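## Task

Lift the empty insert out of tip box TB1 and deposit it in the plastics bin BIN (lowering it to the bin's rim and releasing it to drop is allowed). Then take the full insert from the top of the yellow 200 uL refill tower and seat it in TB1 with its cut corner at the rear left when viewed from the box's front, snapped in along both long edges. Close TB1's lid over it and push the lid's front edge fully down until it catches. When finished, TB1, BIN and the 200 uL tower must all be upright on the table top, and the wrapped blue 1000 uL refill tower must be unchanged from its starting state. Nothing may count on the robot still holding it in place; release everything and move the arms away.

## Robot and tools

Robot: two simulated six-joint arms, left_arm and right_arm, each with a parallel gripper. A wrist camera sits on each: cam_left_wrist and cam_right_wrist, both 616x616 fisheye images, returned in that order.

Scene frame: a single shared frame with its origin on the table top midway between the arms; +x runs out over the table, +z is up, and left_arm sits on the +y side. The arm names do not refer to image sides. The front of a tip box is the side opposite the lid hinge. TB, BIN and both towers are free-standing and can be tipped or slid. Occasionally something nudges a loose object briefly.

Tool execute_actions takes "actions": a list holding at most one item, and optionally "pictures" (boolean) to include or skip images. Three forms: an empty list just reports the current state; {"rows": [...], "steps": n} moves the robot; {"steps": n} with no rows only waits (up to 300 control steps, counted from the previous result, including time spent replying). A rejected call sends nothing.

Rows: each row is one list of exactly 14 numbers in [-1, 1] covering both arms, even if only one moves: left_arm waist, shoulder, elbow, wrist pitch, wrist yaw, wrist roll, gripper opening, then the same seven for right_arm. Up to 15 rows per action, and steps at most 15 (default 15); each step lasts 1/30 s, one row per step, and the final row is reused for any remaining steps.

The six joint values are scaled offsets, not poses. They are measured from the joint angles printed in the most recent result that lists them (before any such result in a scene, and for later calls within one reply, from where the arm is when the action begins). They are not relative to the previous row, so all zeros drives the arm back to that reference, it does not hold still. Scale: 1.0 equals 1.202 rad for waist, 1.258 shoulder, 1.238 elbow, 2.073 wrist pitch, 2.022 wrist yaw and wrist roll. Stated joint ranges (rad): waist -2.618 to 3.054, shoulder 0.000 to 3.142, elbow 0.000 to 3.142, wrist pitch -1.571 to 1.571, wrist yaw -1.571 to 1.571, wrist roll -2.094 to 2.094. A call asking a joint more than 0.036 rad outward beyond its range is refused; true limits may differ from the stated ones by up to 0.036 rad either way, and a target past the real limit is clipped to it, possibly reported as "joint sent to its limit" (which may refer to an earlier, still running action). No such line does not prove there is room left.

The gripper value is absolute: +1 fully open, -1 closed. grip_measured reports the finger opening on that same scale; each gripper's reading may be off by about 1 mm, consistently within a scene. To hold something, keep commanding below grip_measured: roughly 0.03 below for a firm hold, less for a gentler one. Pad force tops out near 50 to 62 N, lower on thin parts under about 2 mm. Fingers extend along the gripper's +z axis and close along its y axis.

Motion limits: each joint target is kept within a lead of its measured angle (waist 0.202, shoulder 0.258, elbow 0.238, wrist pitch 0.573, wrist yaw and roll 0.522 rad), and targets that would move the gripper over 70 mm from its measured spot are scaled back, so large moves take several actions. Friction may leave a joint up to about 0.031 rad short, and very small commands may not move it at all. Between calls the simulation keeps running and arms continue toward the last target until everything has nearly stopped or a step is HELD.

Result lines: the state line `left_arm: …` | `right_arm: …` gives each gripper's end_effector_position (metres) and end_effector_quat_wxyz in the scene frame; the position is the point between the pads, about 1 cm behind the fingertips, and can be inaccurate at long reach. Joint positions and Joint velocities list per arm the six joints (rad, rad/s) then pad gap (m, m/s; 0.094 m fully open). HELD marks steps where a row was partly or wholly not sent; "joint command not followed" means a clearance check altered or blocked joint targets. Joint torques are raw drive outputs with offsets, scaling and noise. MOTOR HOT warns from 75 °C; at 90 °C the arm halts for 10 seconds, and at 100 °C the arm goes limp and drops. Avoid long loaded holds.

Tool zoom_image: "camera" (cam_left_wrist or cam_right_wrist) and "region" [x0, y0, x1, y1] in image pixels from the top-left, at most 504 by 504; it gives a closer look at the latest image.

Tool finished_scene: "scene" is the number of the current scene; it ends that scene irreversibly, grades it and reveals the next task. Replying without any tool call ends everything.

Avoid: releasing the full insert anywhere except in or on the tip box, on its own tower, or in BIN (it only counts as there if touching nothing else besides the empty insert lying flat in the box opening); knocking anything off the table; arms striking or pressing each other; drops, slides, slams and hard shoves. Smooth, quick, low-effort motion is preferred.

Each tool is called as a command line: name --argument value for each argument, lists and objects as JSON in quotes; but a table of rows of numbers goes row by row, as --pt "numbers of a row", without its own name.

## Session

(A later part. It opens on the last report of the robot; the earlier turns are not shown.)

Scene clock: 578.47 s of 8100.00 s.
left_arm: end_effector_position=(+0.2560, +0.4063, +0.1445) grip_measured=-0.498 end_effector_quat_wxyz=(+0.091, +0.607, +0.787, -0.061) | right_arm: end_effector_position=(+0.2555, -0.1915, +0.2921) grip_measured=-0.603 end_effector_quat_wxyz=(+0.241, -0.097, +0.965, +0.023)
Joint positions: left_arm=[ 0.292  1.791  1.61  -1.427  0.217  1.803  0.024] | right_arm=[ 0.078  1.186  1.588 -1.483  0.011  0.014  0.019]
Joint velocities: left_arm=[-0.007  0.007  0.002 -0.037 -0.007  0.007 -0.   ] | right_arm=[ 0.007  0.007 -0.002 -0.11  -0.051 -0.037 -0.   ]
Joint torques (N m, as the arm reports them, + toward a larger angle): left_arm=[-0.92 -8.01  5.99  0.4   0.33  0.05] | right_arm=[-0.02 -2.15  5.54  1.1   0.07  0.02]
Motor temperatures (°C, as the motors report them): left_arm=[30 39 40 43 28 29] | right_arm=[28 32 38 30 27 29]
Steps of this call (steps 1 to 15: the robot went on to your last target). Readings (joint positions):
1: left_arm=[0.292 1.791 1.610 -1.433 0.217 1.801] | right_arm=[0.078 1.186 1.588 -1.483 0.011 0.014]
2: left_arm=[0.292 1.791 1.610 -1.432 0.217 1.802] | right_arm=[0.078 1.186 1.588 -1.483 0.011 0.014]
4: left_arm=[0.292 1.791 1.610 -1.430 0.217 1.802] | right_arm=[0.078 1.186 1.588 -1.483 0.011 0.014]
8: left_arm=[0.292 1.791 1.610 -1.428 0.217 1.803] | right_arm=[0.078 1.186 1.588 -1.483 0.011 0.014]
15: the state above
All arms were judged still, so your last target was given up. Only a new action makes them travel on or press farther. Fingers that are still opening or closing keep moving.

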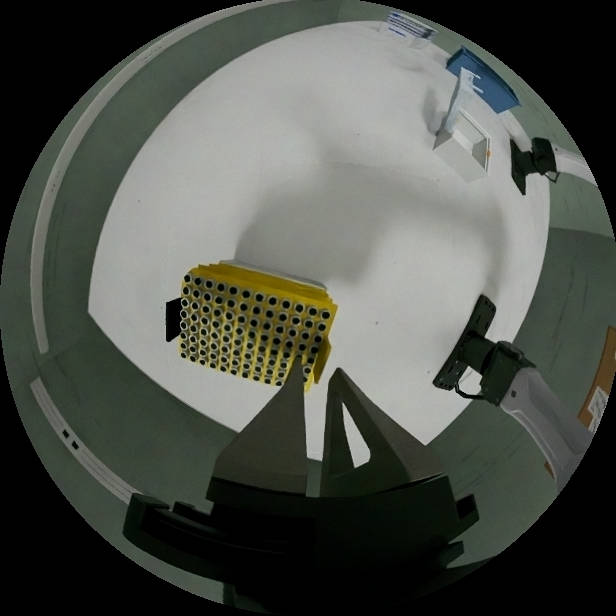

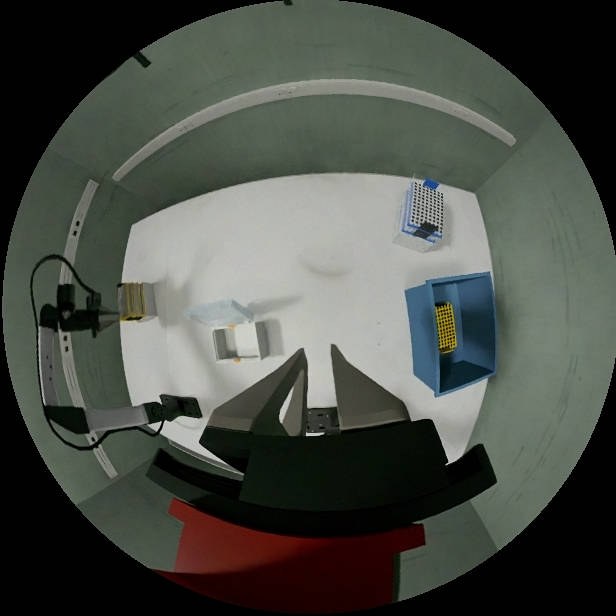

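execute_actions --actions '[{"rows": [[0,0,-0.029,0.008,0,0,-0.6,0,0,0,0,0,0,-0.6]], "steps": 15}]'

zoom_image --camera "cam_left_wrist" --region '[220, 260, 400, 410]'

Scene clock: 589.10 s of 8100.00 s.
left_arm: end_effector_position=(+0.2541, +0.4053, +0.1405) grip_measured=-0.598 end_effector_quat_wxyz=(+0.089, +0.606, +0.788, -0.066) | right_arm: end_effector_position=(+0.2555, -0.1915, +0.2921) grip_measured=-0.603 end_effector_quat_wxyz=(+0.241, -0.097, +0.965, +0.023)
Joint positions: left_arm=[ 0.292  1.791  1.594 -1.421  0.217  1.803  0.019] | right_arm=[ 0.078  1.186  1.588 -1.483  0.011  0.014  0.019]
Joint velocities: left_arm=[-0.002 -0.007  0.002 -0.022  0.007  0.007  0.001] | right_arm=[-0.007 -0.007  0.027  0.051  0.022 -0.007  0.   ]
Joint torques (N m, as the arm reports them, + toward a larger angle): left_arm=[ 0.12 -9.42  5.82  0.37  0.34 -0.08] | right_arm=[ 0.01 -2.12  5.54  1.1   0.07  0.03]
Motor temperatures (°C, as the motors report them): left_arm=[30 39 39 42 28 29] | right_arm=[28 31 38 31 27 29]
Steps of this call (steps 1 to 90: nothing new was sent; then 7.13 s passed at rest; steps 91 to 105: all 15 steps of this action). Readings (joint positions):
91: left_arm=[0.292 1.791 1.608 -1.425 0.217 1.803] | right_arm=[0.078 1.186 1.588 -1.483 0.011 0.014]
92: left_arm=[0.292 1.791 1.605 -1.424 0.217 1.803] | right_arm=[0.078 1.186 1.588 -1.483 0.011 0.014]
94: left_arm=[0.292 1.791 1.597 -1.422 0.217 1.803] | right_arm=[0.078 1.186 1.588 -1.483 0.011 0.014]
98: left_arm=[0.292 1.791 1.594 -1.422 0.217 1.803] | right_arm=[0.078 1.186 1.588 -1.483 0.011 0.014]
105: the state above

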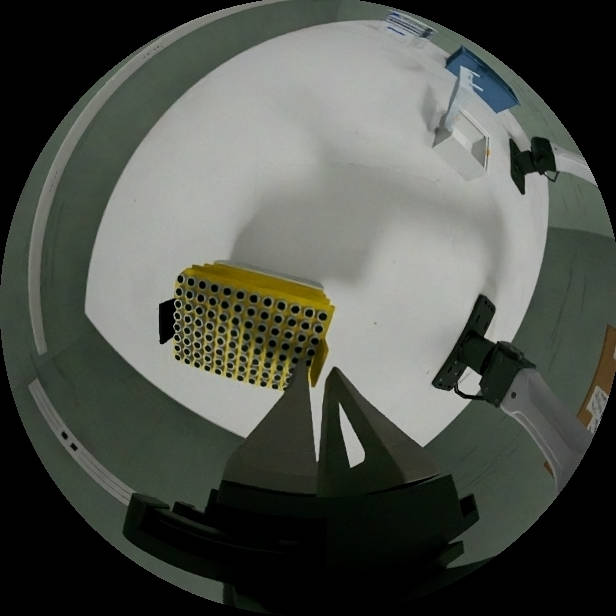

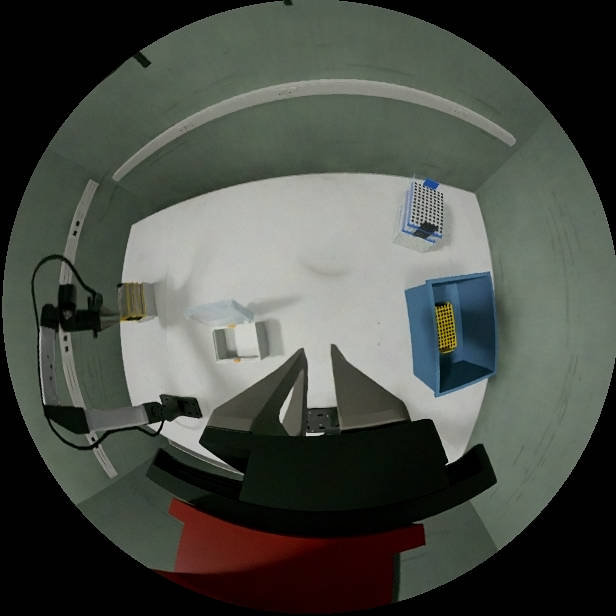

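Region (220, 260, 400, 410) of cam_left_wrist's 616x616 image, scaled by 2.800, with more detail than that image has.

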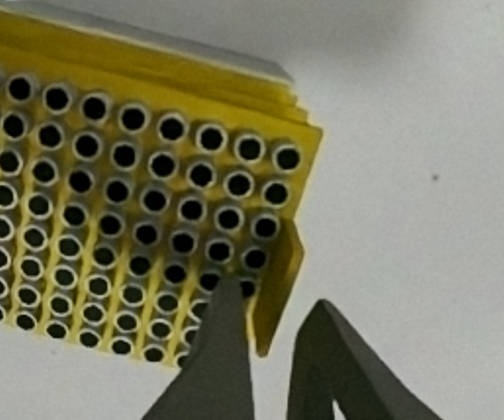

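execute_actions --actions '[{"rows": [[0,0,-0.029,0.013,0,0,-0.7,0,0,0,0,0,0,-0.6]], "steps": 15}]'

zoom_image --camera "cam_left_wrist" --region '[220, 260, 400, 410]'

zoom_image --camera "cam_right_wrist" --region '[80, 275, 170, 345]'

Scene clock: 594.47 s of 8100.00 s.
left_arm: end_effector_position=(+0.2542, +0.4053, +0.1365) grip_measured=-0.698 end_effector_quat_wxyz=(+0.089, +0.606, +0.788, -0.066) | right_arm: end_effector_position=(+0.2555, -0.1915, +0.2921) grip_measured=-0.603 end_effector_quat_wxyz=(+0.241, -0.097, +0.965, +0.023)
Joint positions: left_arm=[ 0.292  1.791  1.578 -1.404  0.217  1.803  0.014] | right_arm=[ 0.078  1.186  1.588 -1.483  0.011  0.014  0.019]
Joint velocities: left_arm=[-0.017  0.022 -0.007 -0.007 -0.022  0.037  0.001] | right_arm=[ 0.007  0.007 -0.017  0.051 -0.022  0.051 -0.   ]
Joint torques (N m, as the arm reports them, + toward a larger angle): left_arm=[ 0.12 -9.44  5.81  0.38  0.34 -0.07] | right_arm=[-0.02 -2.16  5.54  1.1   0.07  0.02]
Motor temperatures (°C, as the motors report them): left_arm=[30 40 39 42 28 29] | right_arm=[28 31 38 31 27 29]
Steps of this call (steps 1 to 15: the robot went on to your last target; steps 16 to 90: nothing new was sent; then 1.87 s passed at rest; steps 91 to 105: all 15 steps of this action). Readings (joint positions):
91: left_arm=[0.292 1.791 1.592 -1.418 0.217 1.803] | right_arm=[0.078 1.186 1.588 -1.483 0.011 0.014]
92: left_arm=[0.292 1.791 1.588 -1.415 0.217 1.803] | right_arm=[0.078 1.186 1.588 -1.483 0.011 0.014]
94: left_arm=[0.292 1.791 1.580 -1.411 0.217 1.803] | right_arm=[0.078 1.186 1.588 -1.483 0.011 0.014]
98: left_arm=[0.292 1.791 1.578 -1.408 0.217 1.803] | right_arm=[0.078 1.186 1.588 -1.483 0.011 0.014]
105: the state above

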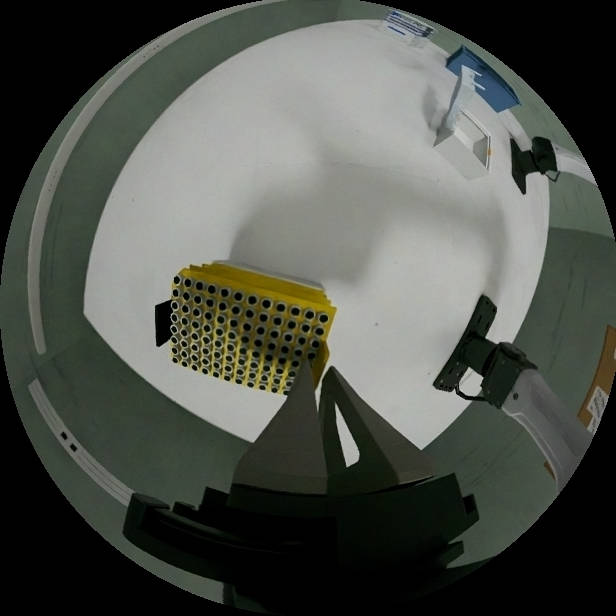

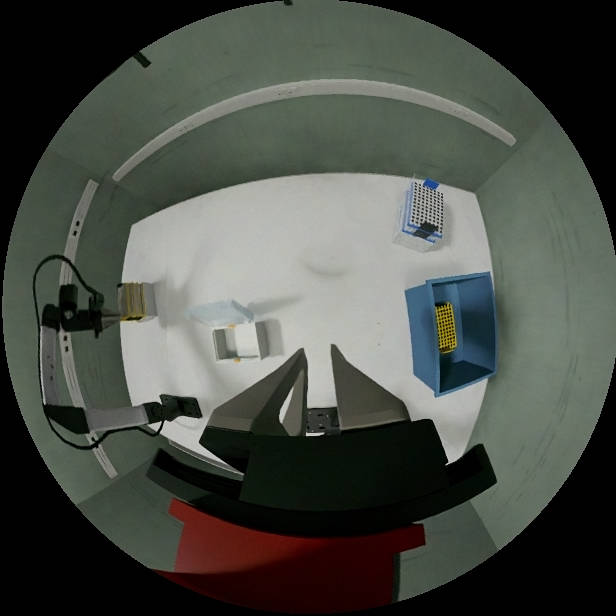

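Region (220, 260, 400, 410) of cam_left_wrist's 616x616 image, scaled by 2.800, with more detail than that image has.

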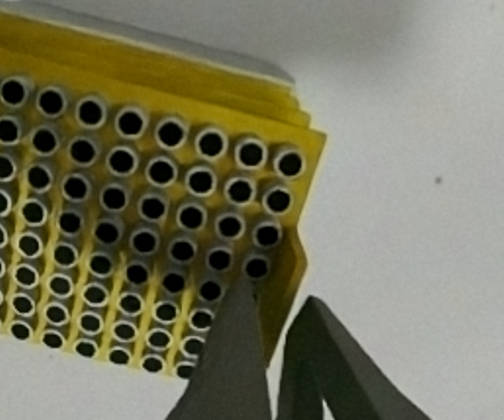

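Region (80, 275, 170, 345) of cam_right_wrist's 616x616 image, scaled by 5.600, with more detail than that image has.

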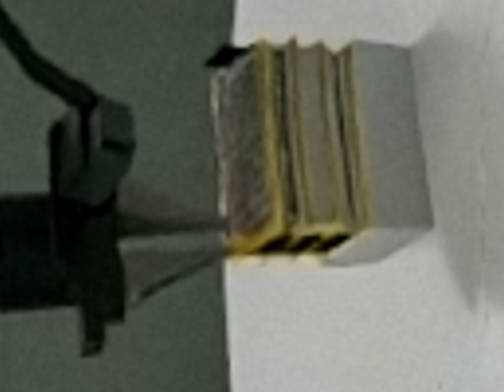

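One more small step down, then close.

execute_actions --actions '[{"rows": [[0,0,-0.029,0.013,0,0,-0.75,0,0,0,0,0,0,-0.6]], "steps": 15}]' --pictures false

Scene clock: 597.20 s of 8100.00 s.
left_arm: end_effector_position=(+0.2541, +0.4053, +0.1324) grip_measured=-0.748 end_effector_quat_wxyz=(+0.089, +0.606, +0.788, -0.066) | right_arm: end_effector_position=(+0.2555, -0.1915, +0.2921) grip_measured=-0.603 end_effector_quat_wxyz=(+0.241, -0.097, +0.965, +0.023)
Joint positions: left_arm=[ 0.292  1.791  1.562 -1.389  0.217  1.803  0.012] | right_arm=[ 0.078  1.186  1.588 -1.483  0.011  0.014  0.019]
Joint velocities: left_arm=[-0.012  0.002 -0.002  0.037  0.007  0.022 -0.001] | right_arm=[-0.032 -0.027  0.007  0.081  0.051  0.037  0.001]
Joint torques (N m, as the arm reports them, + toward a larger angle): left_arm=[ 0.12 -9.43  5.77  0.38  0.33 -0.08] | right_arm=[ 0.03 -2.12  5.51  1.11  0.06  0.03]
Motor temperatures (°C, as the motors report them): left_arm=[30 41 39 41 28 29] | right_arm=[28 31 38 31 27 29]
Steps of this call (steps 1 to 15: the robot went on to your last target; steps 16 to 67: nothing new was sent; steps 68 to 82: all 15 steps of this action). Readings (joint positions):
68: left_arm=[0.292 1.791 1.576 -1.401 0.217 1.803] | right_arm=[0.078 1.186 1.588 -1.483 0.011 0.014]
69: left_arm=[0.292 1.791 1.572 -1.398 0.217 1.803] | right_arm=[0.078 1.186 1.588 -1.483 0.011 0.014]
71: left_arm=[0.292 1.791 1.564 -1.394 0.217 1.803] | right_arm=[0.078 1.186 1.588 -1.483 0.011 0.014]
75: left_arm=[0.292 1.791 1.562 -1.392 0.217 1.803] | right_arm=[0.078 1.186 1.588 -1.483 0.011 0.014]
82: the state above

execute_actions --actions '[{"rows": [[0,0,-0.029,0.013,0,0,-0.8,0,0,0,0,0,0,-0.6]], "steps": 15}]'

zoom_image --camera "cam_left_wrist" --region '[220, 260, 400, 410]'

Scene clock: 599.93 s of 8100.00 s.
left_arm: end_effector_position=(+0.2541, +0.4052, +0.1283) grip_measured=-0.798 end_effector_quat_wxyz=(+0.089, +0.606, +0.788, -0.066) | right_arm: end_effector_position=(+0.2555, -0.1915, +0.2921) grip_measured=-0.603 end_effector_quat_wxyz=(+0.241, -0.097, +0.965, +0.023)
Joint positions: left_arm=[ 0.292  1.791  1.546 -1.373  0.217  1.803  0.009] | right_arm=[ 0.078  1.186  1.588 -1.483  0.011  0.014  0.019]
Joint velocities: left_arm=[ 0.022  0.012 -0.012 -0.007  0.051 -0.007  0.001] | right_arm=[-0.007  0.017 -0.002  0.007 -0.066 -0.051 -0.   ]
Joint torques (N m, as the arm reports them, + toward a larger angle): left_arm=[ 0.12 -9.41  5.78  0.4   0.34 -0.07] | right_arm=[ 0.02 -2.15  5.51  1.11  0.07  0.02]
Motor temperatures (°C, as the motors report them): left_arm=[30 41 39 41 28 29] | right_arm=[28 31 38 31 27 29]
Steps of this call (steps 1 to 15: the robot went on to your last target; steps 16 to 67: nothing new was sent; steps 68 to 82: all 15 steps of this action). Readings (joint positions):
68: left_arm=[0.292 1.791 1.559 -1.386 0.217 1.803] | right_arm=[0.078 1.186 1.588 -1.483 0.011 0.014]
69: left_arm=[0.292 1.791 1.556 -1.384 0.217 1.803] | right_arm=[0.078 1.186 1.588 -1.483 0.011 0.014]
71: left_arm=[0.292 1.791 1.548 -1.379 0.217 1.803] | right_arm=[0.078 1.186 1.588 -1.483 0.011 0.014]
75: left_arm=[0.292 1.791 1.546 -1.376 0.217 1.803] | right_arm=[0.078 1.186 1.588 -1.483 0.011 0.014]
82: the state above

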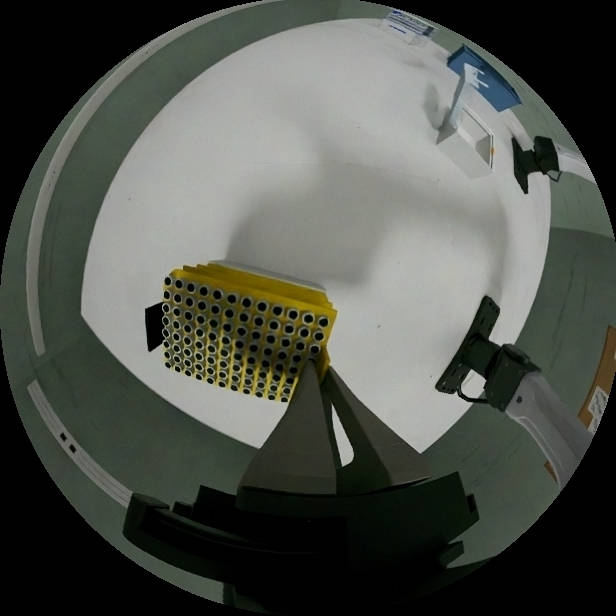

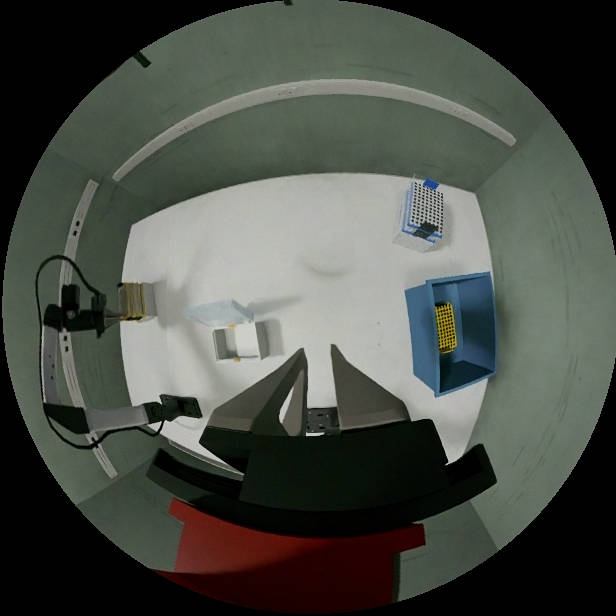

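Region (220, 260, 400, 410) of cam_left_wrist's 616x616 image, scaled by 2.800, with more detail than that image has.

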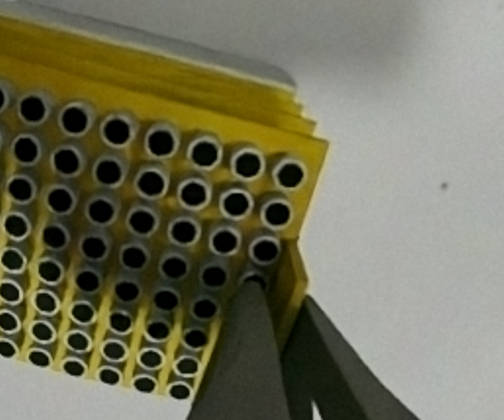

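execute_actions --actions '[{"rows": [[0,0,0,0,0,0,-0.85,0,0,0,0,0,0,-0.6],[0,0,0,0,0,0,-0.88,0,0,0,0,0,0,-0.6],[0,0,0,0,0,0,-0.91,0,0,0,0,0,0,-0.6],[0,0,0,0,0,0,-0.94,0,0,0,0,0,0,-0.6],[0,0,0,0,0,0,-0.97,0,0,0,0,0,0,-0.6],[0,0,0,0,0,0,-1,0,0,0,0,0,0,-0.6]], "steps": 12}]' --pictures false

execute_actions --actions '[{"rows": [[0,0,0.015,-0.008,0,0,-1,0,0,0,0,0,0,-0.6],[0,0,0.021,-0.012,0,0,-1,0,0,0,0,0,0,-0.6],[0,0,0.027,-0.016,0,0,-1,0,0,0,0,0,0,-0.6],[0,0,0.033,-0.02,0,0,-1,0,0,0,0,0,0,-0.6],[0,0,0.039,-0.024,0,0,-1,0,0,0,0,0,0,-0.6],[0,0,0.045,-0.028,0,0,-1,0,0,0,0,0,0,-0.6],[0,0,0.051,-0.032,0,0,-1,0,0,0,0,0,0,-0.6],[0,0,0.057,-0.036,0,0,-1,0,0,0,0,0,0,-0.6],[0,0,0.063,-0.04,0,0,-1,0,0,0,0,0,0,-0.6],[0,0,0.069,-0.043,0,0,-1,0,0,0,0,0,0,-0.6],[0,0,0.075,-0.045,0,0,-1,0,0,0,0,0,0,-0.6],[0,0,0.081,-0.045,0,0,-1,0,0,0,0,0,0,-0.6]], "steps": 15}]'

zoom_image --camera "cam_right_wrist" --region '[80, 275, 170, 345]'

Scene clock: 610.33 s of 8100.00 s.
left_arm: end_effector_position=(+0.2538, +0.4052, +0.1283) grip_measured=-0.968 end_effector_quat_wxyz=(+0.088, +0.606, +0.788, -0.067) | right_arm: end_effector_position=(+0.2555, -0.1915, +0.2921) grip_measured=-0.603 end_effector_quat_wxyz=(+0.241, -0.097, +0.965, +0.023)
Joint positions: left_arm=[ 0.292  1.791  1.546 -1.374  0.217  1.803  0.001] | right_arm=[ 0.078  1.186  1.588 -1.483  0.011  0.014  0.019]
Joint velocities: left_arm=[ 0.002 -0.012  0.002  0.037  0.037 -0.022 -0.001] | right_arm=[-0.007 -0.012  0.002 -0.007 -0.022 -0.051  0.   ]
Joint torques (N m, as the arm reports them, + toward a larger angle): left_arm=[ 0.13 -9.41  7.5   0.29  0.34 -0.08] | right_arm=[ 0.01 -2.16  5.52  1.11  0.08  0.03]
Motor temperatures (°C, as the motors report them): left_arm=[30 42 38 40 28 29] | right_arm=[28 30 38 31 27 29]
Steps of this call (steps 1 to 15: the robot went on to your last target; steps 16 to 90: nothing new was sent; then 7.00 s passed at rest; steps 91 to 102: all 12 steps of this action). Readings (joint positions):
91: left_arm=[0.292 1.791 1.546 -1.374 0.217 1.803] | right_arm=[0.078 1.186 1.588 -1.483 0.011 0.014]
92: left_arm=[0.292 1.791 1.546 -1.374 0.217 1.803] | right_arm=[0.078 1.186 1.588 -1.483 0.011 0.014]
94: left_arm=[0.292 1.791 1.546 -1.375 0.217 1.803] | right_arm=[0.078 1.186 1.588 -1.483 0.011 0.014]
98: left_arm=[0.292 1.791 1.546 -1.374 0.217 1.803] | right_arm=[0.078 1.186 1.588 -1.483 0.011 0.014]
102: the state above

Scene clock: 610.83 s of 8100.00 s.
left_arm: end_effector_position=(+0.2550, +0.4059, +0.1495) grip_measured=-0.968 end_effector_quat_wxyz=(+0.090, +0.607, +0.787, -0.063) | right_arm: end_effector_position=(+0.2555, -0.1915, +0.2921) grip_measured=-0.603 end_effector_quat_wxyz=(+0.241, -0.097, +0.965, +0.023)
Joint positions: left_arm=[ 0.292  1.791  1.63  -1.45   0.217  1.803  0.001] | right_arm=[ 0.078  1.186  1.588 -1.483  0.011  0.014  0.019]
Joint velocities: left_arm=[-0.002  0.017  0.027 -0.066 -0.037  0.007  0.001] | right_arm=[ 0.012  0.012 -0.002 -0.007  0.022 -0.051 -0.   ]
Joint torques (N m, as the arm reports them, + toward a larger angle): left_arm=[ 0.16 -9.41  8.64  0.17  0.34 -0.08] | right_arm=[-0.02 -2.15  5.51  1.11  0.07  0.03]
Motor temperatures (°C, as the motors report them): left_arm=[30 42 38 40 28 29] | right_arm=[28 30 38 31 27 29]
Steps of this call (steps 1 to 15: all 15 steps of this action). Readings (joint positions):
1: left_arm=[0.292 1.791 1.546 -1.375 0.217 1.803] | right_arm=[0.078 1.186 1.588 -1.483 0.011 0.014]
2: left_arm=[0.292 1.791 1.547 -1.376 0.217 1.803] | right_arm=[0.078 1.186 1.588 -1.483 0.011 0.014]
4: left_arm=[0.292 1.791 1.557 -1.385 0.217 1.803] | right_arm=[0.078 1.186 1.588 -1.483 0.011 0.014]
8: left_arm=[0.292 1.791 1.587 -1.411 0.217 1.803] | right_arm=[0.078 1.186 1.588 -1.483 0.011 0.014]
15: the state above

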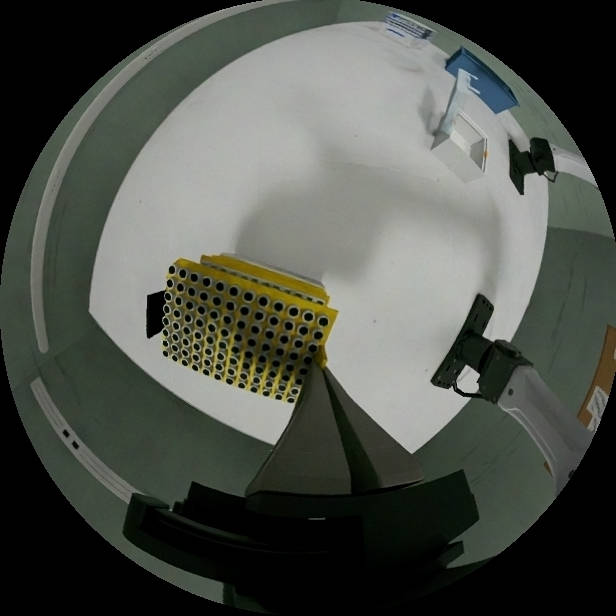

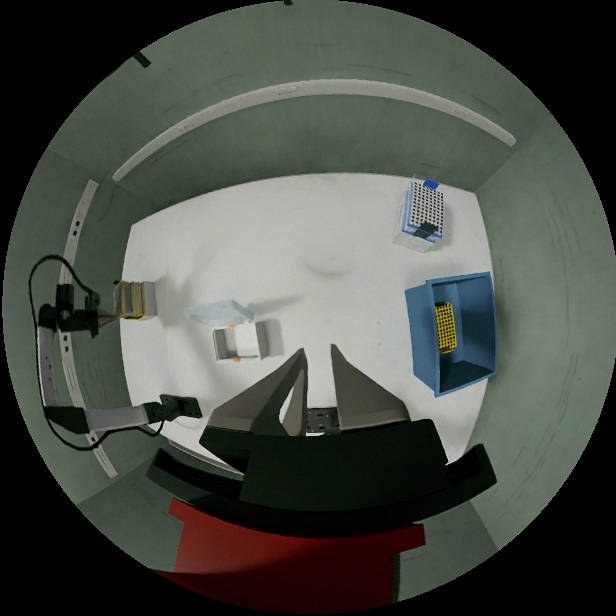

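Region (80, 275, 170, 345) of cam_right_wrist's 616x616 image, scaled by 5.600, with more detail than that image has.

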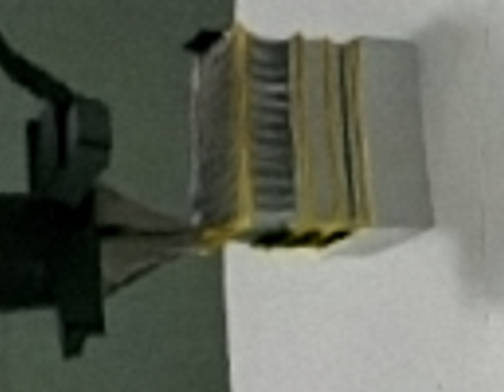

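execute_actions --actions '[{"rows": [[0,0,0.015,-0.008,0,0,-1,0,0,0,0,0,0,-0.6],[0,0,0.023,-0.013,0,0,-1,0,0,0,0,0,0,-0.6],[0,0,0.031,-0.018,0,0,-1,0,0,0,0,0,0,-0.6],[0,0,0.039,-0.023,0,0,-1,0,0,0,0,0,0,-0.6],[0,0,0.047,-0.028,0,0,-1,0,0,0,0,0,0,-0.6],[0,0,0.055,-0.033,0,0,-1,0,0,0,0,0,0,-0.6],[0,0,0.063,-0.038,0,0,-1,0,0,0,0,0,0,-0.6],[0,0,0.071,-0.043,0,0,-1,0,0,0,0,0,0,-0.6],[0,0,0.079,-0.048,0,0,-1,0,0,0,0,0,0,-0.6],[0,0,0.087,-0.053,0,0,-1,0,0,0,0,0,0,-0.6],[0,0,0.095,-0.057,0,0,-1,0,0,0,0,0,0,-0.6],[0,0,0.103,-0.057,0,0,-1,0,0,0,0,0,0,-0.6],[0,0,0.111,-0.057,0,0,-1,0,0,0,0,0,0,-0.6],[0,0,0.12,-0.057,0,0,-1,0,0,0,0,0,0,-0.6]], "steps": 15}]' --pictures false

execute_actions --actions '[{"steps": 10}]'

zoom_image --camera "cam_right_wrist" --region '[70, 270, 290, 380]'

Scene clock: 624.37 s of 8100.00 s.
left_arm: end_effector_position=(+0.2577, +0.4073, +0.1801) grip_measured=-0.968 end_effector_quat_wxyz=(+0.097, +0.608, +0.787, -0.049) | right_arm: end_effector_position=(+0.2555, -0.1915, +0.2921) grip_measured=-0.603 end_effector_quat_wxyz=(+0.241, -0.097, +0.965, +0.023)
Joint positions: left_arm=[ 0.292  1.791  1.753 -1.543  0.217  1.803  0.001] | right_arm=[ 0.078  1.186  1.588 -1.483  0.011  0.014  0.019]
Joint velocities: left_arm=[-0.007 -0.007  0.227 -0.066 -0.022 -0.007  0.001] | right_arm=[-0.037  0.002 -0.022 -0.022  0.007  0.007 -0.   ]
Joint torques (N m, as the arm reports them, + toward a larger angle): left_arm=[ 0.14 -9.24  8.36  0.25  0.35 -0.09] | right_arm=[ 0.01 -2.08  5.5   1.11  0.07  0.03]
Motor temperatures (°C, as the motors report them): left_arm=[30 44 40 40 28 29] | right_arm=[28 30 38 32 27 29]
Steps of this call (steps 1 to 15: the robot went on to your last target; steps 16 to 90: nothing new was sent; then 10.03 s passed at rest; steps 91 to 105: all 15 steps of this action). Readings (joint positions):
91: left_arm=[0.292 1.791 1.631 -1.457 0.217 1.803] | right_arm=[0.078 1.186 1.588 -1.483 0.011 0.014]
92: left_arm=[0.292 1.791 1.633 -1.458 0.217 1.803] | right_arm=[0.078 1.186 1.588 -1.483 0.011 0.014]
94: left_arm=[0.292 1.791 1.644 -1.466 0.217 1.803] | right_arm=[0.078 1.186 1.588 -1.483 0.011 0.014]
98: left_arm=[0.292 1.791 1.684 -1.496 0.217 1.803] | right_arm=[0.078 1.186 1.588 -1.483 0.011 0.014]
105: the state above

Scene clock: 624.70 s of 8100.00 s.
left_arm: end_effector_position=(+0.2569, +0.4069, +0.1830) grip_measured=-0.968 end_effector_quat_wxyz=(+0.096, +0.608, +0.787, -0.049) | right_arm: end_effector_position=(+0.2555, -0.1915, +0.2921) grip_measured=-0.603 end_effector_quat_wxyz=(+0.241, -0.097, +0.965, +0.023)
Joint positions: left_arm=[ 0.292  1.791  1.765 -1.555  0.217  1.803  0.001] | right_arm=[ 0.078  1.186  1.588 -1.483  0.011  0.014  0.019]
Joint velocities: left_arm=[-0.007 -0.007 -0.012 -0.022 -0.007  0.007 -0.001] | right_arm=[-0.002  0.002 -0.002 -0.007  0.051 -0.022  0.   ]
Joint torques (N m, as the arm reports them, + toward a larger angle): left_arm=[ 0.11 -9.31  8.53  0.28  0.33 -0.07] | right_arm=[-0.02 -2.14  5.52  1.11  0.08  0.04]
Motor temperatures (°C, as the motors report them): left_arm=[30 44 40 39 28 29] | right_arm=[28 30 38 32 27 29]
Steps of this call (steps 1 to 10: the robot went on to your last target). Readings (joint positions):
1: left_arm=[0.292 1.791 1.760 -1.545 0.217 1.803] | right_arm=[0.078 1.186 1.588 -1.483 0.011 0.014]
2: left_arm=[0.292 1.791 1.764 -1.546 0.217 1.803] | right_arm=[0.078 1.186 1.588 -1.483 0.011 0.014]
4: left_arm=[0.292 1.791 1.765 -1.549 0.217 1.803] | right_arm=[0.078 1.186 1.588 -1.483 0.011 0.014]
8: left_arm=[0.292 1.791 1.765 -1.554 0.217 1.803] | right_arm=[0.078 1.186 1.588 -1.483 0.011 0.014]
10: the state above

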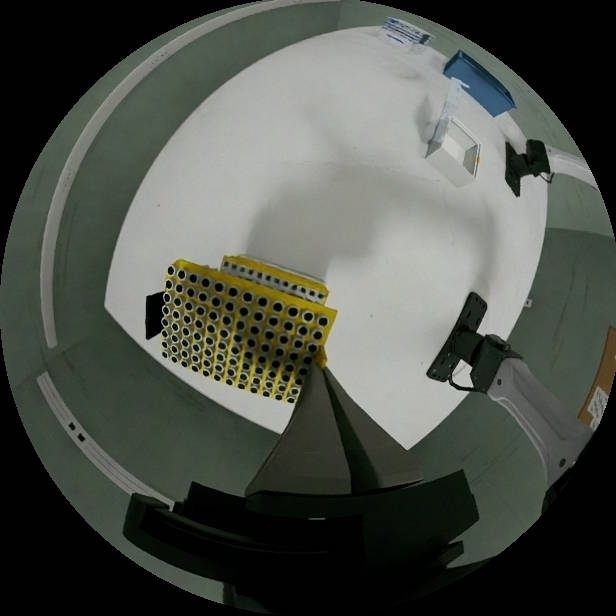

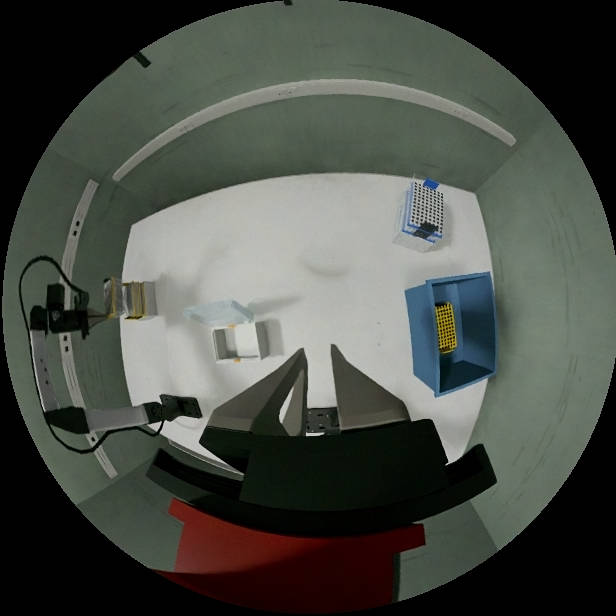

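Region (70, 270, 290, 380) of cam_right_wrist's 616x616 image, scaled by 2.291, with more detail than that image has.

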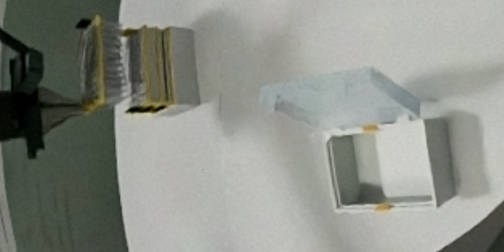

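execute_actions --actions '[{"rows": [[-0.04,-0.01,-0.011,0,0,0,-1,0,0,0,0,0,0,-0.6],[-0.08,-0.02,-0.022,0,0,-0.02,-1,0,0,0,0,0,0,-0.6],[-0.13,-0.03,-0.033,0,0,-0.05,-1,0,0,0,0,0,0,-0.6],[-0.18,-0.04,-0.044,0,0,-0.08,-1,0,0,0,0,0,0,-0.6],[-0.23,-0.05,-0.055,0,0,-0.11,-1,0,0,0,0,0,0,-0.6],[-0.28,-0.06,-0.066,0,0,-0.14,-1,0,0,0,0,0,0,-0.6],[-0.33,-0.07,-0.077,0,0,-0.17,-1,0,0,0,0,0,0,-0.6],[-0.38,-0.08,-0.088,0,0,-0.2,-1,0,0,0,0,0,0,-0.6],[-0.43,-0.09,-0.099,0,-0.005,-0.23,-1,0,0,0,0,0,0,-0.6],[-0.48,-0.1,-0.11,0,-0.01,-0.26,-1,0,0,0,0,0,0,-0.6],[-0.53,-0.11,-0.121,0.01,-0.015,-0.29,-1,0,0,0,0,0,0,-0.6],[-0.58,-0.12,-0.132,0.02,-0.02,-0.32,-1,0,0,0,0,0,0,-0.6],[-0.62,-0.13,-0.143,0.03,-0.025,-0.35,-1,0,0,0,0,0,0,-0.6],[-0.65,-0.14,-0.154,0.04,-0.03,-0.38,-1,0,0,0,0,0,0,-0.6],[-0.66,-0.152,-0.166,0.05,-0.035,-0.41,-1,0,0,0,0,0,0,-0.6]], "steps": 15}]' --pictures false

execute_actions --actions '[{"steps": 12}]' --pictures false

Scene clock: 653.60 s of 8100.00 s.
left_arm: end_effector_position=(+0.2278, +0.1816, +0.1846) grip_measured=-0.968 end_effector_quat_wxyz=(+0.055, +0.677, +0.730, -0.080) | right_arm: end_effector_position=(+0.2555, -0.1915, +0.2921) grip_measured=-0.603 end_effector_quat_wxyz=(+0.241, -0.097, +0.965, +0.023)
Joint positions: left_arm=[-0.457  1.641  1.602 -1.509  0.194  1.23   0.001] | right_arm=[ 0.078  1.186  1.588 -1.483  0.011  0.014  0.019]
Joint velocities: left_arm=[-1.136 -0.432 -0.418  0.388 -0.066 -1.663 -0.   ] | right_arm=[-0.007 -0.017  0.002 -0.037 -0.051 -0.007 -0.001]
Joint torques (N m, as the arm reports them, + toward a larger angle): left_arm=[ 2.54 -9.35  6.02  0.5  -0.04 -0.19] | right_arm=[ 0.01 -2.1   5.55  1.11  0.07  0.04]
Motor temperatures (°C, as the motors report them): left_arm=[30 45 41 38 28 29] | right_arm=[28 30 38 32 27 29]
Steps of this call (steps 1 to 30: the robot went on to your last target; steps 31 to 100: nothing new was sent; then 25.07 s passed at rest; steps 101 to 115: all 15 steps of this action). Readings (joint positions):
101: left_arm=[0.289 1.791 1.765 -1.557 0.215 1.803] | right_arm=[0.078 1.186 1.588 -1.483 0.011 0.014]
102: left_arm=[0.277 1.790 1.764 -1.556 0.212 1.798] | right_arm=[0.078 1.186 1.588 -1.483 0.011 0.014]
104: left_arm=[0.211 1.778 1.749 -1.551 0.205 1.759] | right_arm=[0.078 1.186 1.588 -1.483 0.011 0.014]
108: left_arm=[-0.046 1.736 1.698 -1.544 0.206 1.605] | right_arm=[0.078 1.186 1.588 -1.483 0.011 0.014]
115: the state above

Scene clock: 654.00 s of 8100.00 s.
left_arm: end_effector_position=(+0.2273, +0.1721, +0.1874) grip_measured=-0.968 end_effector_quat_wxyz=(+0.062, +0.611, +0.787, -0.063) | right_arm: end_effector_position=(+0.2555, -0.1915, +0.2921) grip_measured=-0.603 end_effector_quat_wxyz=(+0.241, -0.097, +0.965, +0.023)
Joint positions: left_arm=[-0.508  1.609  1.581 -1.467  0.16   1.     0.001] | right_arm=[ 0.078  1.186  1.588 -1.483  0.011  0.014  0.019]
Joint velocities: left_arm=[ 0.002  0.002  0.012  0.007 -0.007 -0.11  -0.001] | right_arm=[-0.002 -0.032 -0.002 -0.007  0.022  0.037  0.   ]
Joint torques (N m, as the arm reports them, + toward a larger angle): left_arm=[ 0.77 -8.45  5.77  0.74  0.14 -0.18] | right_arm=[ 0.   -2.11  5.48  1.09  0.08  0.03]
Motor temperatures (°C, as the motors report them): left_arm=[30 45 41 38 28 29] | right_arm=[28 30 38 32 27 29]
Steps of this call (steps 1 to 12: the robot went on to your last target). Readings (joint positions):
1: left_arm=[-0.488 1.629 1.591 -1.501 0.192 1.181] | right_arm=[0.078 1.186 1.588 -1.483 0.011 0.014]
2: left_arm=[-0.504 1.620 1.584 -1.496 0.190 1.142] | right_arm=[0.078 1.186 1.588 -1.483 0.011 0.014]
4: left_arm=[-0.508 1.611 1.581 -1.489 0.182 1.085] | right_arm=[0.078 1.186 1.588 -1.483 0.011 0.014]
8: left_arm=[-0.508 1.609 1.581 -1.474 0.166 1.024] | right_arm=[0.078 1.186 1.588 -1.483 0.011 0.014]
12: the state above

execute_actions --actions '[{"rows": [[0,-0.005,-0.005,0.004,-0.005,-0.035,-1,0,0,0,0,0,0,-0.6],[0,-0.01,-0.01,0.008,-0.01,-0.07,-1,0,0,0,0,0,0,-0.6],[0,-0.015,-0.015,0.012,-0.015,-0.105,-1,0,0,0,0,0,0,-0.6],[0,-0.02,-0.02,0.016,-0.02,-0.14,-1,0,0,0,0,0,0,-0.6],[0,-0.025,-0.025,0.02,-0.025,-0.175,-1,0,0,0,0,0,0,-0.6],[0,-0.03,-0.03,0.024,-0.03,-0.21,-1,0,0,0,0,0,0,-0.6],[0,-0.035,-0.035,0.028,-0.035,-0.245,-1,0,0,0,0,0,0,-0.6],[0,-0.04,-0.04,0.032,-0.04,-0.28,-1,0,0,0,0,0,0,-0.6],[0,-0.045,-0.045,0.036,-0.045,-0.315,-1,0,0,0,0,0,0,-0.6],[0,-0.05,-0.05,0.04,-0.05,-0.35,-1,0,0,0,0,0,0,-0.6],[0,-0.055,-0.055,0.044,-0.056,-0.385,-1,0,0,0,0,0,0,-0.6],[0,-0.06,-0.06,0.048,-0.062,-0.42,-1,0,0,0,0,0,0,-0.6],[0,-0.065,-0.065,0.052,-0.068,-0.455,-1,0,0,0,0,0,0,-0.6],[0,-0.07,-0.07,0.056,-0.074,-0.49,-1,0,0,0,0,0,0,-0.6],[0,-0.08,-0.08,0.06,-0.08,-0.52,-1,0,0,0,0,0,0,-0.6]], "steps": 15}]' --pictures false

execute_actions --actions '[{"steps": 10}]' --pictures false

Scene clock: 664.93 s of 8100.00 s.
left_arm: end_effector_position=(+0.2350, +0.1880, +0.1897) grip_measured=-0.969 end_effector_quat_wxyz=(+0.080, +0.275, +0.958, -0.032) | right_arm: end_effector_position=(+0.2555, -0.1915, +0.2921) grip_measured=-0.603 end_effector_quat_wxyz=(+0.241, -0.097, +0.965, +0.023)
Joint positions: left_arm=[-0.508  1.539  1.517 -1.387  0.057  0.24   0.001] | right_arm=[ 0.078  1.186  1.588 -1.483  0.011  0.014  0.019]
Joint velocities: left_arm=[-0.002 -0.212 -0.276  0.3   -0.344 -1.941  0.   ] | right_arm=[ 0.002  0.002 -0.007 -0.022 -0.022  0.051  0.   ]
Joint torques (N m, as the arm reports them, + toward a larger angle): left_arm=[ 0.12 -8.55  6.14  0.84  0.06 -0.15] | right_arm=[-0.02 -2.14  5.51  1.11  0.08  0.03]
Motor temperatures (°C, as the motors report them): left_arm=[30 45 40 38 28 29] | right_arm=[28 29 38 32 27 29]
Steps of this call (steps 1 to 30: the robot went on to your last target; steps 31 to 100: nothing new was sent; then 7.10 s passed at rest; steps 101 to 115: all 15 steps of this action). Readings (joint positions):
101: left_arm=[-0.508 1.609 1.581 -1.464 0.156 0.977] | right_arm=[0.078 1.186 1.588 -1.483 0.011 0.014]
102: left_arm=[-0.508 1.609 1.581 -1.464 0.156 0.959] | right_arm=[0.078 1.186 1.588 -1.483 0.011 0.014]
104: left_arm=[-0.508 1.608 1.580 -1.461 0.150 0.894] | right_arm=[0.078 1.186 1.588 -1.483 0.011 0.014]
108: left_arm=[-0.508 1.587 1.560 -1.438 0.124 0.691] | right_arm=[0.078 1.186 1.588 -1.483 0.011 0.014]
115: the state above

Scene clock: 665.27 s of 8100.00 s.
left_arm: end_effector_position=(+0.2400, +0.1939, +0.1912) grip_measured=-0.969 end_effector_quat_wxyz=(+0.094, +0.151, +0.984, -0.023) | right_arm: end_effector_position=(+0.2555, -0.1915, +0.2921) grip_measured=-0.603 end_effector_quat_wxyz=(+0.241, -0.097, +0.965, +0.023)
Joint positions: left_arm=[-0.508  1.522  1.502 -1.358  0.015 -0.013  0.001] | right_arm=[ 0.078  1.186  1.588 -1.483  0.011  0.014  0.019]
Joint velocities: left_arm=[-0.002 -0.007 -0.002 -0.022 -0.037 -0.227  0.   ] | right_arm=[ 0.002 -0.017  0.002 -0.022 -0.022 -0.066 -0.   ]
Joint torques (N m, as the arm reports them, + toward a larger angle): left_arm=[ 0.13 -8.05  6.06  1.   -0.02 -0.18] | right_arm=[-0.03 -2.13  5.55  1.11  0.07  0.03]
Motor temperatures (°C, as the motors report them): left_arm=[30 45 40 38 28 29] | right_arm=[28 29 38 32 27 29]
Steps of this call (steps 1 to 10: the robot went on to your last target). Readings (joint positions):
1: left_arm=[-0.508 1.532 1.510 -1.380 0.048 0.183] | right_arm=[0.078 1.186 1.588 -1.483 0.011 0.014]
2: left_arm=[-0.508 1.527 1.505 -1.377 0.040 0.137] | right_arm=[0.078 1.186 1.588 -1.483 0.011 0.014]
4: left_arm=[-0.508 1.522 1.502 -1.371 0.029 0.072] | right_arm=[0.078 1.186 1.588 -1.483 0.011 0.014]
8: left_arm=[-0.508 1.522 1.502 -1.361 0.018 0.004] | right_arm=[0.078 1.186 1.588 -1.483 0.011 0.014]
10: the state above

execute_actions --actions '[{"rows": [[0,0,0,-0.003,-0.01,-0.04,-1,0,0,0,0,0,0,-0.6],[0,0,0,-0.006,-0.02,-0.085,-1,0,0,0,0,0,0,-0.6],[0,0,0,-0.01,-0.03,-0.13,-1,0,0,0,0,0,0,-0.6],[-0.03,0,0,-0.014,-0.04,-0.175,-1,0,0,0,0,0,0,-0.6],[-0.07,0,0,-0.018,-0.05,-0.22,-1,0,0,0,0,0,0,-0.6],[-0.12,0,0,-0.023,-0.06,-0.265,-1,0,0,0,0,0,0,-0.6],[-0.17,0,0,-0.028,-0.07,-0.31,-1,0,0,0,0,0,0,-0.6],[-0.22,0,0,-0.033,-0.08,-0.355,-1,0,0,0,0,0,0,-0.6],[-0.27,0,0,-0.038,-0.09,-0.4,-1,0,0,0,0,0,0,-0.6],[-0.32,0,0,-0.043,-0.1,-0.445,-1,0,0,0,0,0,0,-0.6],[-0.38,0,0,-0.048,-0.105,-0.49,-1,0,0,0,0,0,0,-0.6],[-0.44,0,0,-0.053,-0.11,-0.535,-1,0,0,0,0,0,0,-0.6],[-0.5,0,0,-0.058,-0.115,-0.58,-1,0,0,0,0,0,0,-0.6],[-0.55,0,0,-0.062,-0.12,-0.62,-1,0,0,0,0,0,0,-0.6],[-0.59,0,0,-0.066,-0.12,-0.643,-1,0,0,0,0,0,0,-0.6]], "steps": 15}]' --pictures false

execute_actions --actions '[{"steps": 20}]'

Scene clock: 675.80 s of 8100.00 s.
left_arm: end_effector_position=(+0.1505, +0.0816, +0.1910) grip_measured=-0.969 end_effector_quat_wxyz=(+0.106, -0.033, +0.994, -0.001) | right_arm: end_effector_position=(+0.2555, -0.1915, +0.2921) grip_measured=-0.603 end_effector_quat_wxyz=(+0.241, -0.097, +0.965, +0.023)
Joint positions: left_arm=[-1.113  1.522  1.502 -1.426 -0.171 -0.975  0.001] | right_arm=[ 0.078  1.186  1.588 -1.483  0.011  0.014  0.019]
Joint velocities: left_arm=[-1.834 -0.022  0.007 -0.271 -0.227 -2.205 -0.   ] | right_arm=[ 0.007 -0.007  0.017 -0.022 -0.037 -0.022  0.001]
Joint torques (N m, as the arm reports them, + toward a larger angle): left_arm=[ 0.85 -6.67  7.7   0.35 -0.26 -0.16] | right_arm=[ 0.   -2.16  5.49  1.1   0.07  0.03]
Motor temperatures (°C, as the motors report them): left_arm=[30 45 40 38 28 29] | right_arm=[28 29 38 32 27 29]
Steps of this call (steps 1 to 30: the robot went on to your last target; steps 31 to 100: nothing new was sent; then 6.70 s passed at rest; steps 101 to 115: all 15 steps of this action). Readings (joint positions):
101: left_arm=[-0.508 1.522 1.502 -1.354 0.011 -0.048] | right_arm=[0.078 1.186 1.588 -1.483 0.011 0.014]
102: left_arm=[-0.508 1.522 1.502 -1.355 0.008 -0.068] | right_arm=[0.078 1.186 1.588 -1.483 0.011 0.014]
104: left_arm=[-0.511 1.522 1.502 -1.358 -0.009 -0.148] | right_arm=[0.078 1.186 1.588 -1.483 0.011 0.014]
108: left_arm=[-0.644 1.522 1.502 -1.379 -0.079 -0.407] | right_arm=[0.078 1.186 1.588 -1.483 0.011 0.014]
115: the state above

Scene clock: 676.47 s of 8100.00 s.
left_arm: end_effector_position=(+0.1256, +0.0763, +0.1911) grip_measured=-0.969 end_effector_quat_wxyz=(+0.112, -0.137, +0.984, +0.009) | right_arm: end_effector_position=(+0.2555, -0.1915, +0.2921) grip_measured=-0.603 end_effector_quat_wxyz=(+0.241, -0.097, +0.965, +0.023)
Joint positions: left_arm=[-1.224  1.522  1.502 -1.48  -0.213 -1.3    0.001] | right_arm=[ 0.078  1.186  1.588 -1.483  0.011  0.014  0.019]
Joint velocities: left_arm=[ 0.002  0.007 -0.017  0.007  0.007  0.007 -0.   ] | right_arm=[ 0.007 -0.007  0.007 -0.007  0.11  -0.051 -0.001]
Joint torques (N m, as the arm reports them, + toward a larger angle): left_arm=[ 0.73 -6.53  7.58  0.4  -0.21 -0.2 ] | right_arm=[ 0.   -2.13  5.49  1.11  0.07  0.03]
Motor temperatures (°C, as the motors report them): left_arm=[30 45 40 38 28 29] | right_arm=[28 29 38 32 27 29]
Steps of this call (steps 1 to 20: the robot went on to your last target). Readings (joint positions):
1: left_arm=[-1.168 1.522 1.502 -1.433 -0.174 -1.041] | right_arm=[0.078 1.186 1.588 -1.483 0.011 0.014]
2: left_arm=[-1.204 1.522 1.502 -1.441 -0.175 -1.093] | right_arm=[0.078 1.186 1.588 -1.483 0.011 0.014]
4: left_arm=[-1.224 1.522 1.502 -1.454 -0.180 -1.169] | right_arm=[0.078 1.186 1.588 -1.483 0.011 0.014]
8: left_arm=[-1.224 1.522 1.502 -1.472 -0.201 -1.249] | right_arm=[0.078 1.186 1.588 -1.483 0.011 0.014]
20: the state above

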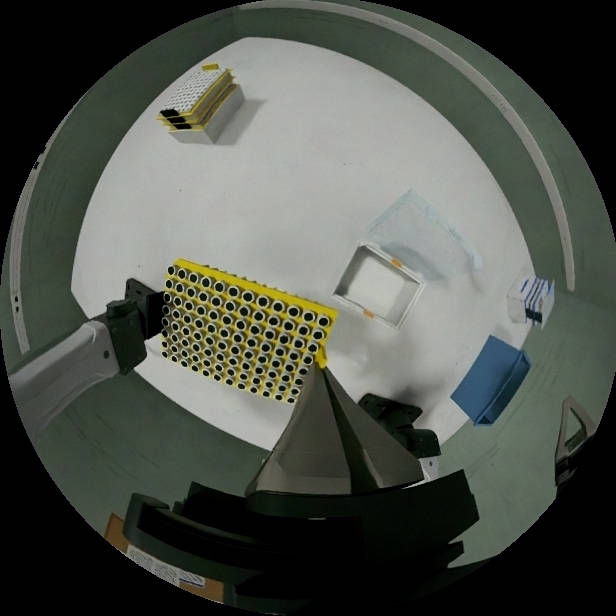

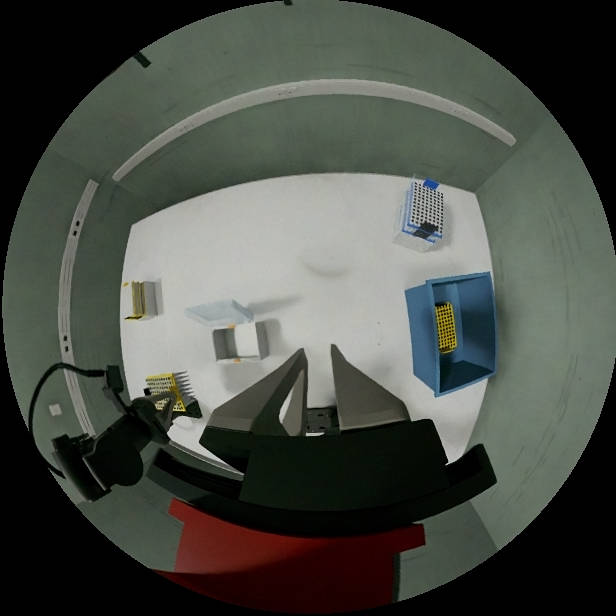

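execute_actions --actions '[]'

Scene clock: 694.87 s of 8100.00 s.
left_arm: end_effector_position=(+0.1257, +0.0764, +0.1911) grip_measured=-0.969 end_effector_quat_wxyz=(+0.112, -0.139, +0.984, +0.009) | right_arm: end_effector_position=(+0.2555, -0.1915, +0.2921) grip_measured=-0.603 end_effector_quat_wxyz=(+0.241, -0.097, +0.965, +0.023)
Joint positions: left_arm=[-1.224  1.522  1.502 -1.48  -0.214 -1.303  0.001] | right_arm=[ 0.078  1.186  1.588 -1.483  0.011  0.014  0.019]
Joint velocities: left_arm=[-0.002  0.012 -0.027 -0.037  0.007 -0.007  0.   ] | right_arm=[-0.002  0.007  0.007  0.007  0.037  0.007  0.   ]
Joint torques (N m, as the arm reports them, + toward a larger angle): left_arm=[ 0.7  -6.53  7.51  0.4  -0.21 -0.19] | right_arm=[-0.02 -2.12  5.48  1.1   0.07  0.02]
Motor temperatures (°C, as the motors report them): left_arm=[30 44 40 37 28 29] | right_arm=[28 29 38 33 27 29]
Steps of this call (steps 1 to 30: the robot went on to your last target; steps 31 to 100: nothing new was sent; then 15.07 s passed at rest). Readings (joint positions):
1: left_arm=[-1.224 1.522 1.502 -1.480 -0.214 -1.301] | right_arm=[0.078 1.186 1.588 -1.483 0.011 0.014]
2: left_arm=[-1.224 1.522 1.502 -1.480 -0.214 -1.301] | right_arm=[0.078 1.186 1.588 -1.483 0.011 0.014]
4: left_arm=[-1.224 1.522 1.502 -1.480 -0.214 -1.302] | right_arm=[0.078 1.186 1.588 -1.483 0.011 0.014]
8: left_arm=[-1.224 1.522 1.502 -1.480 -0.214 -1.303] | right_arm=[0.078 1.186 1.588 -1.483 0.011 0.014]
100: the state above
All arms were judged still, so your last target was given up. Only a new action makes them travel on or press farther. Fingers that are still opening or closing keep moving.

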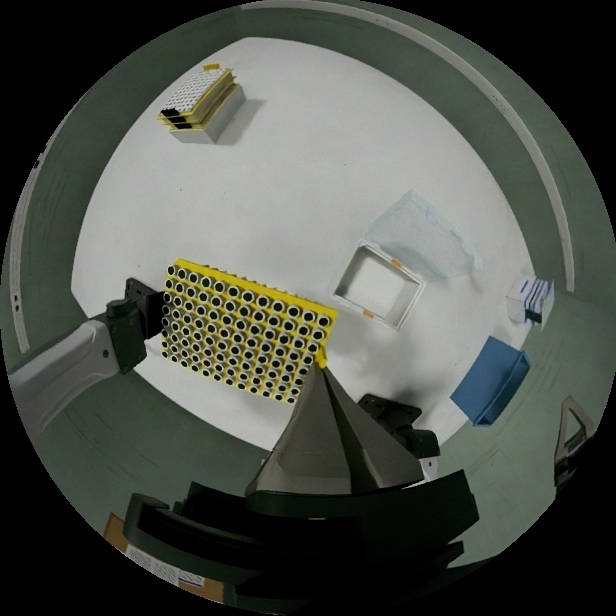

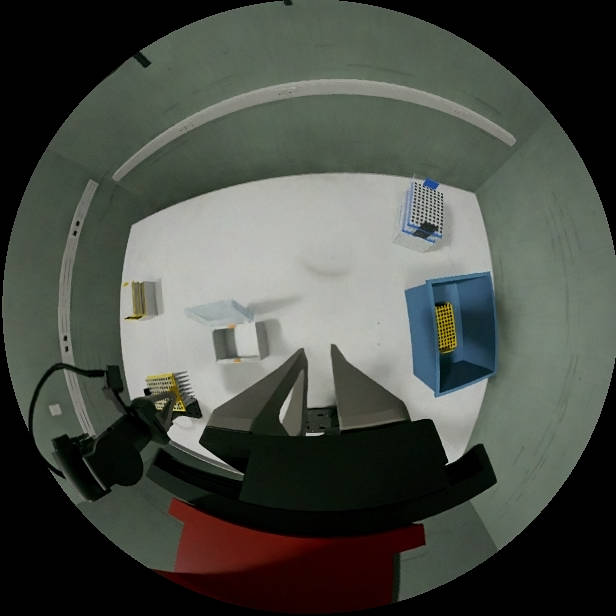

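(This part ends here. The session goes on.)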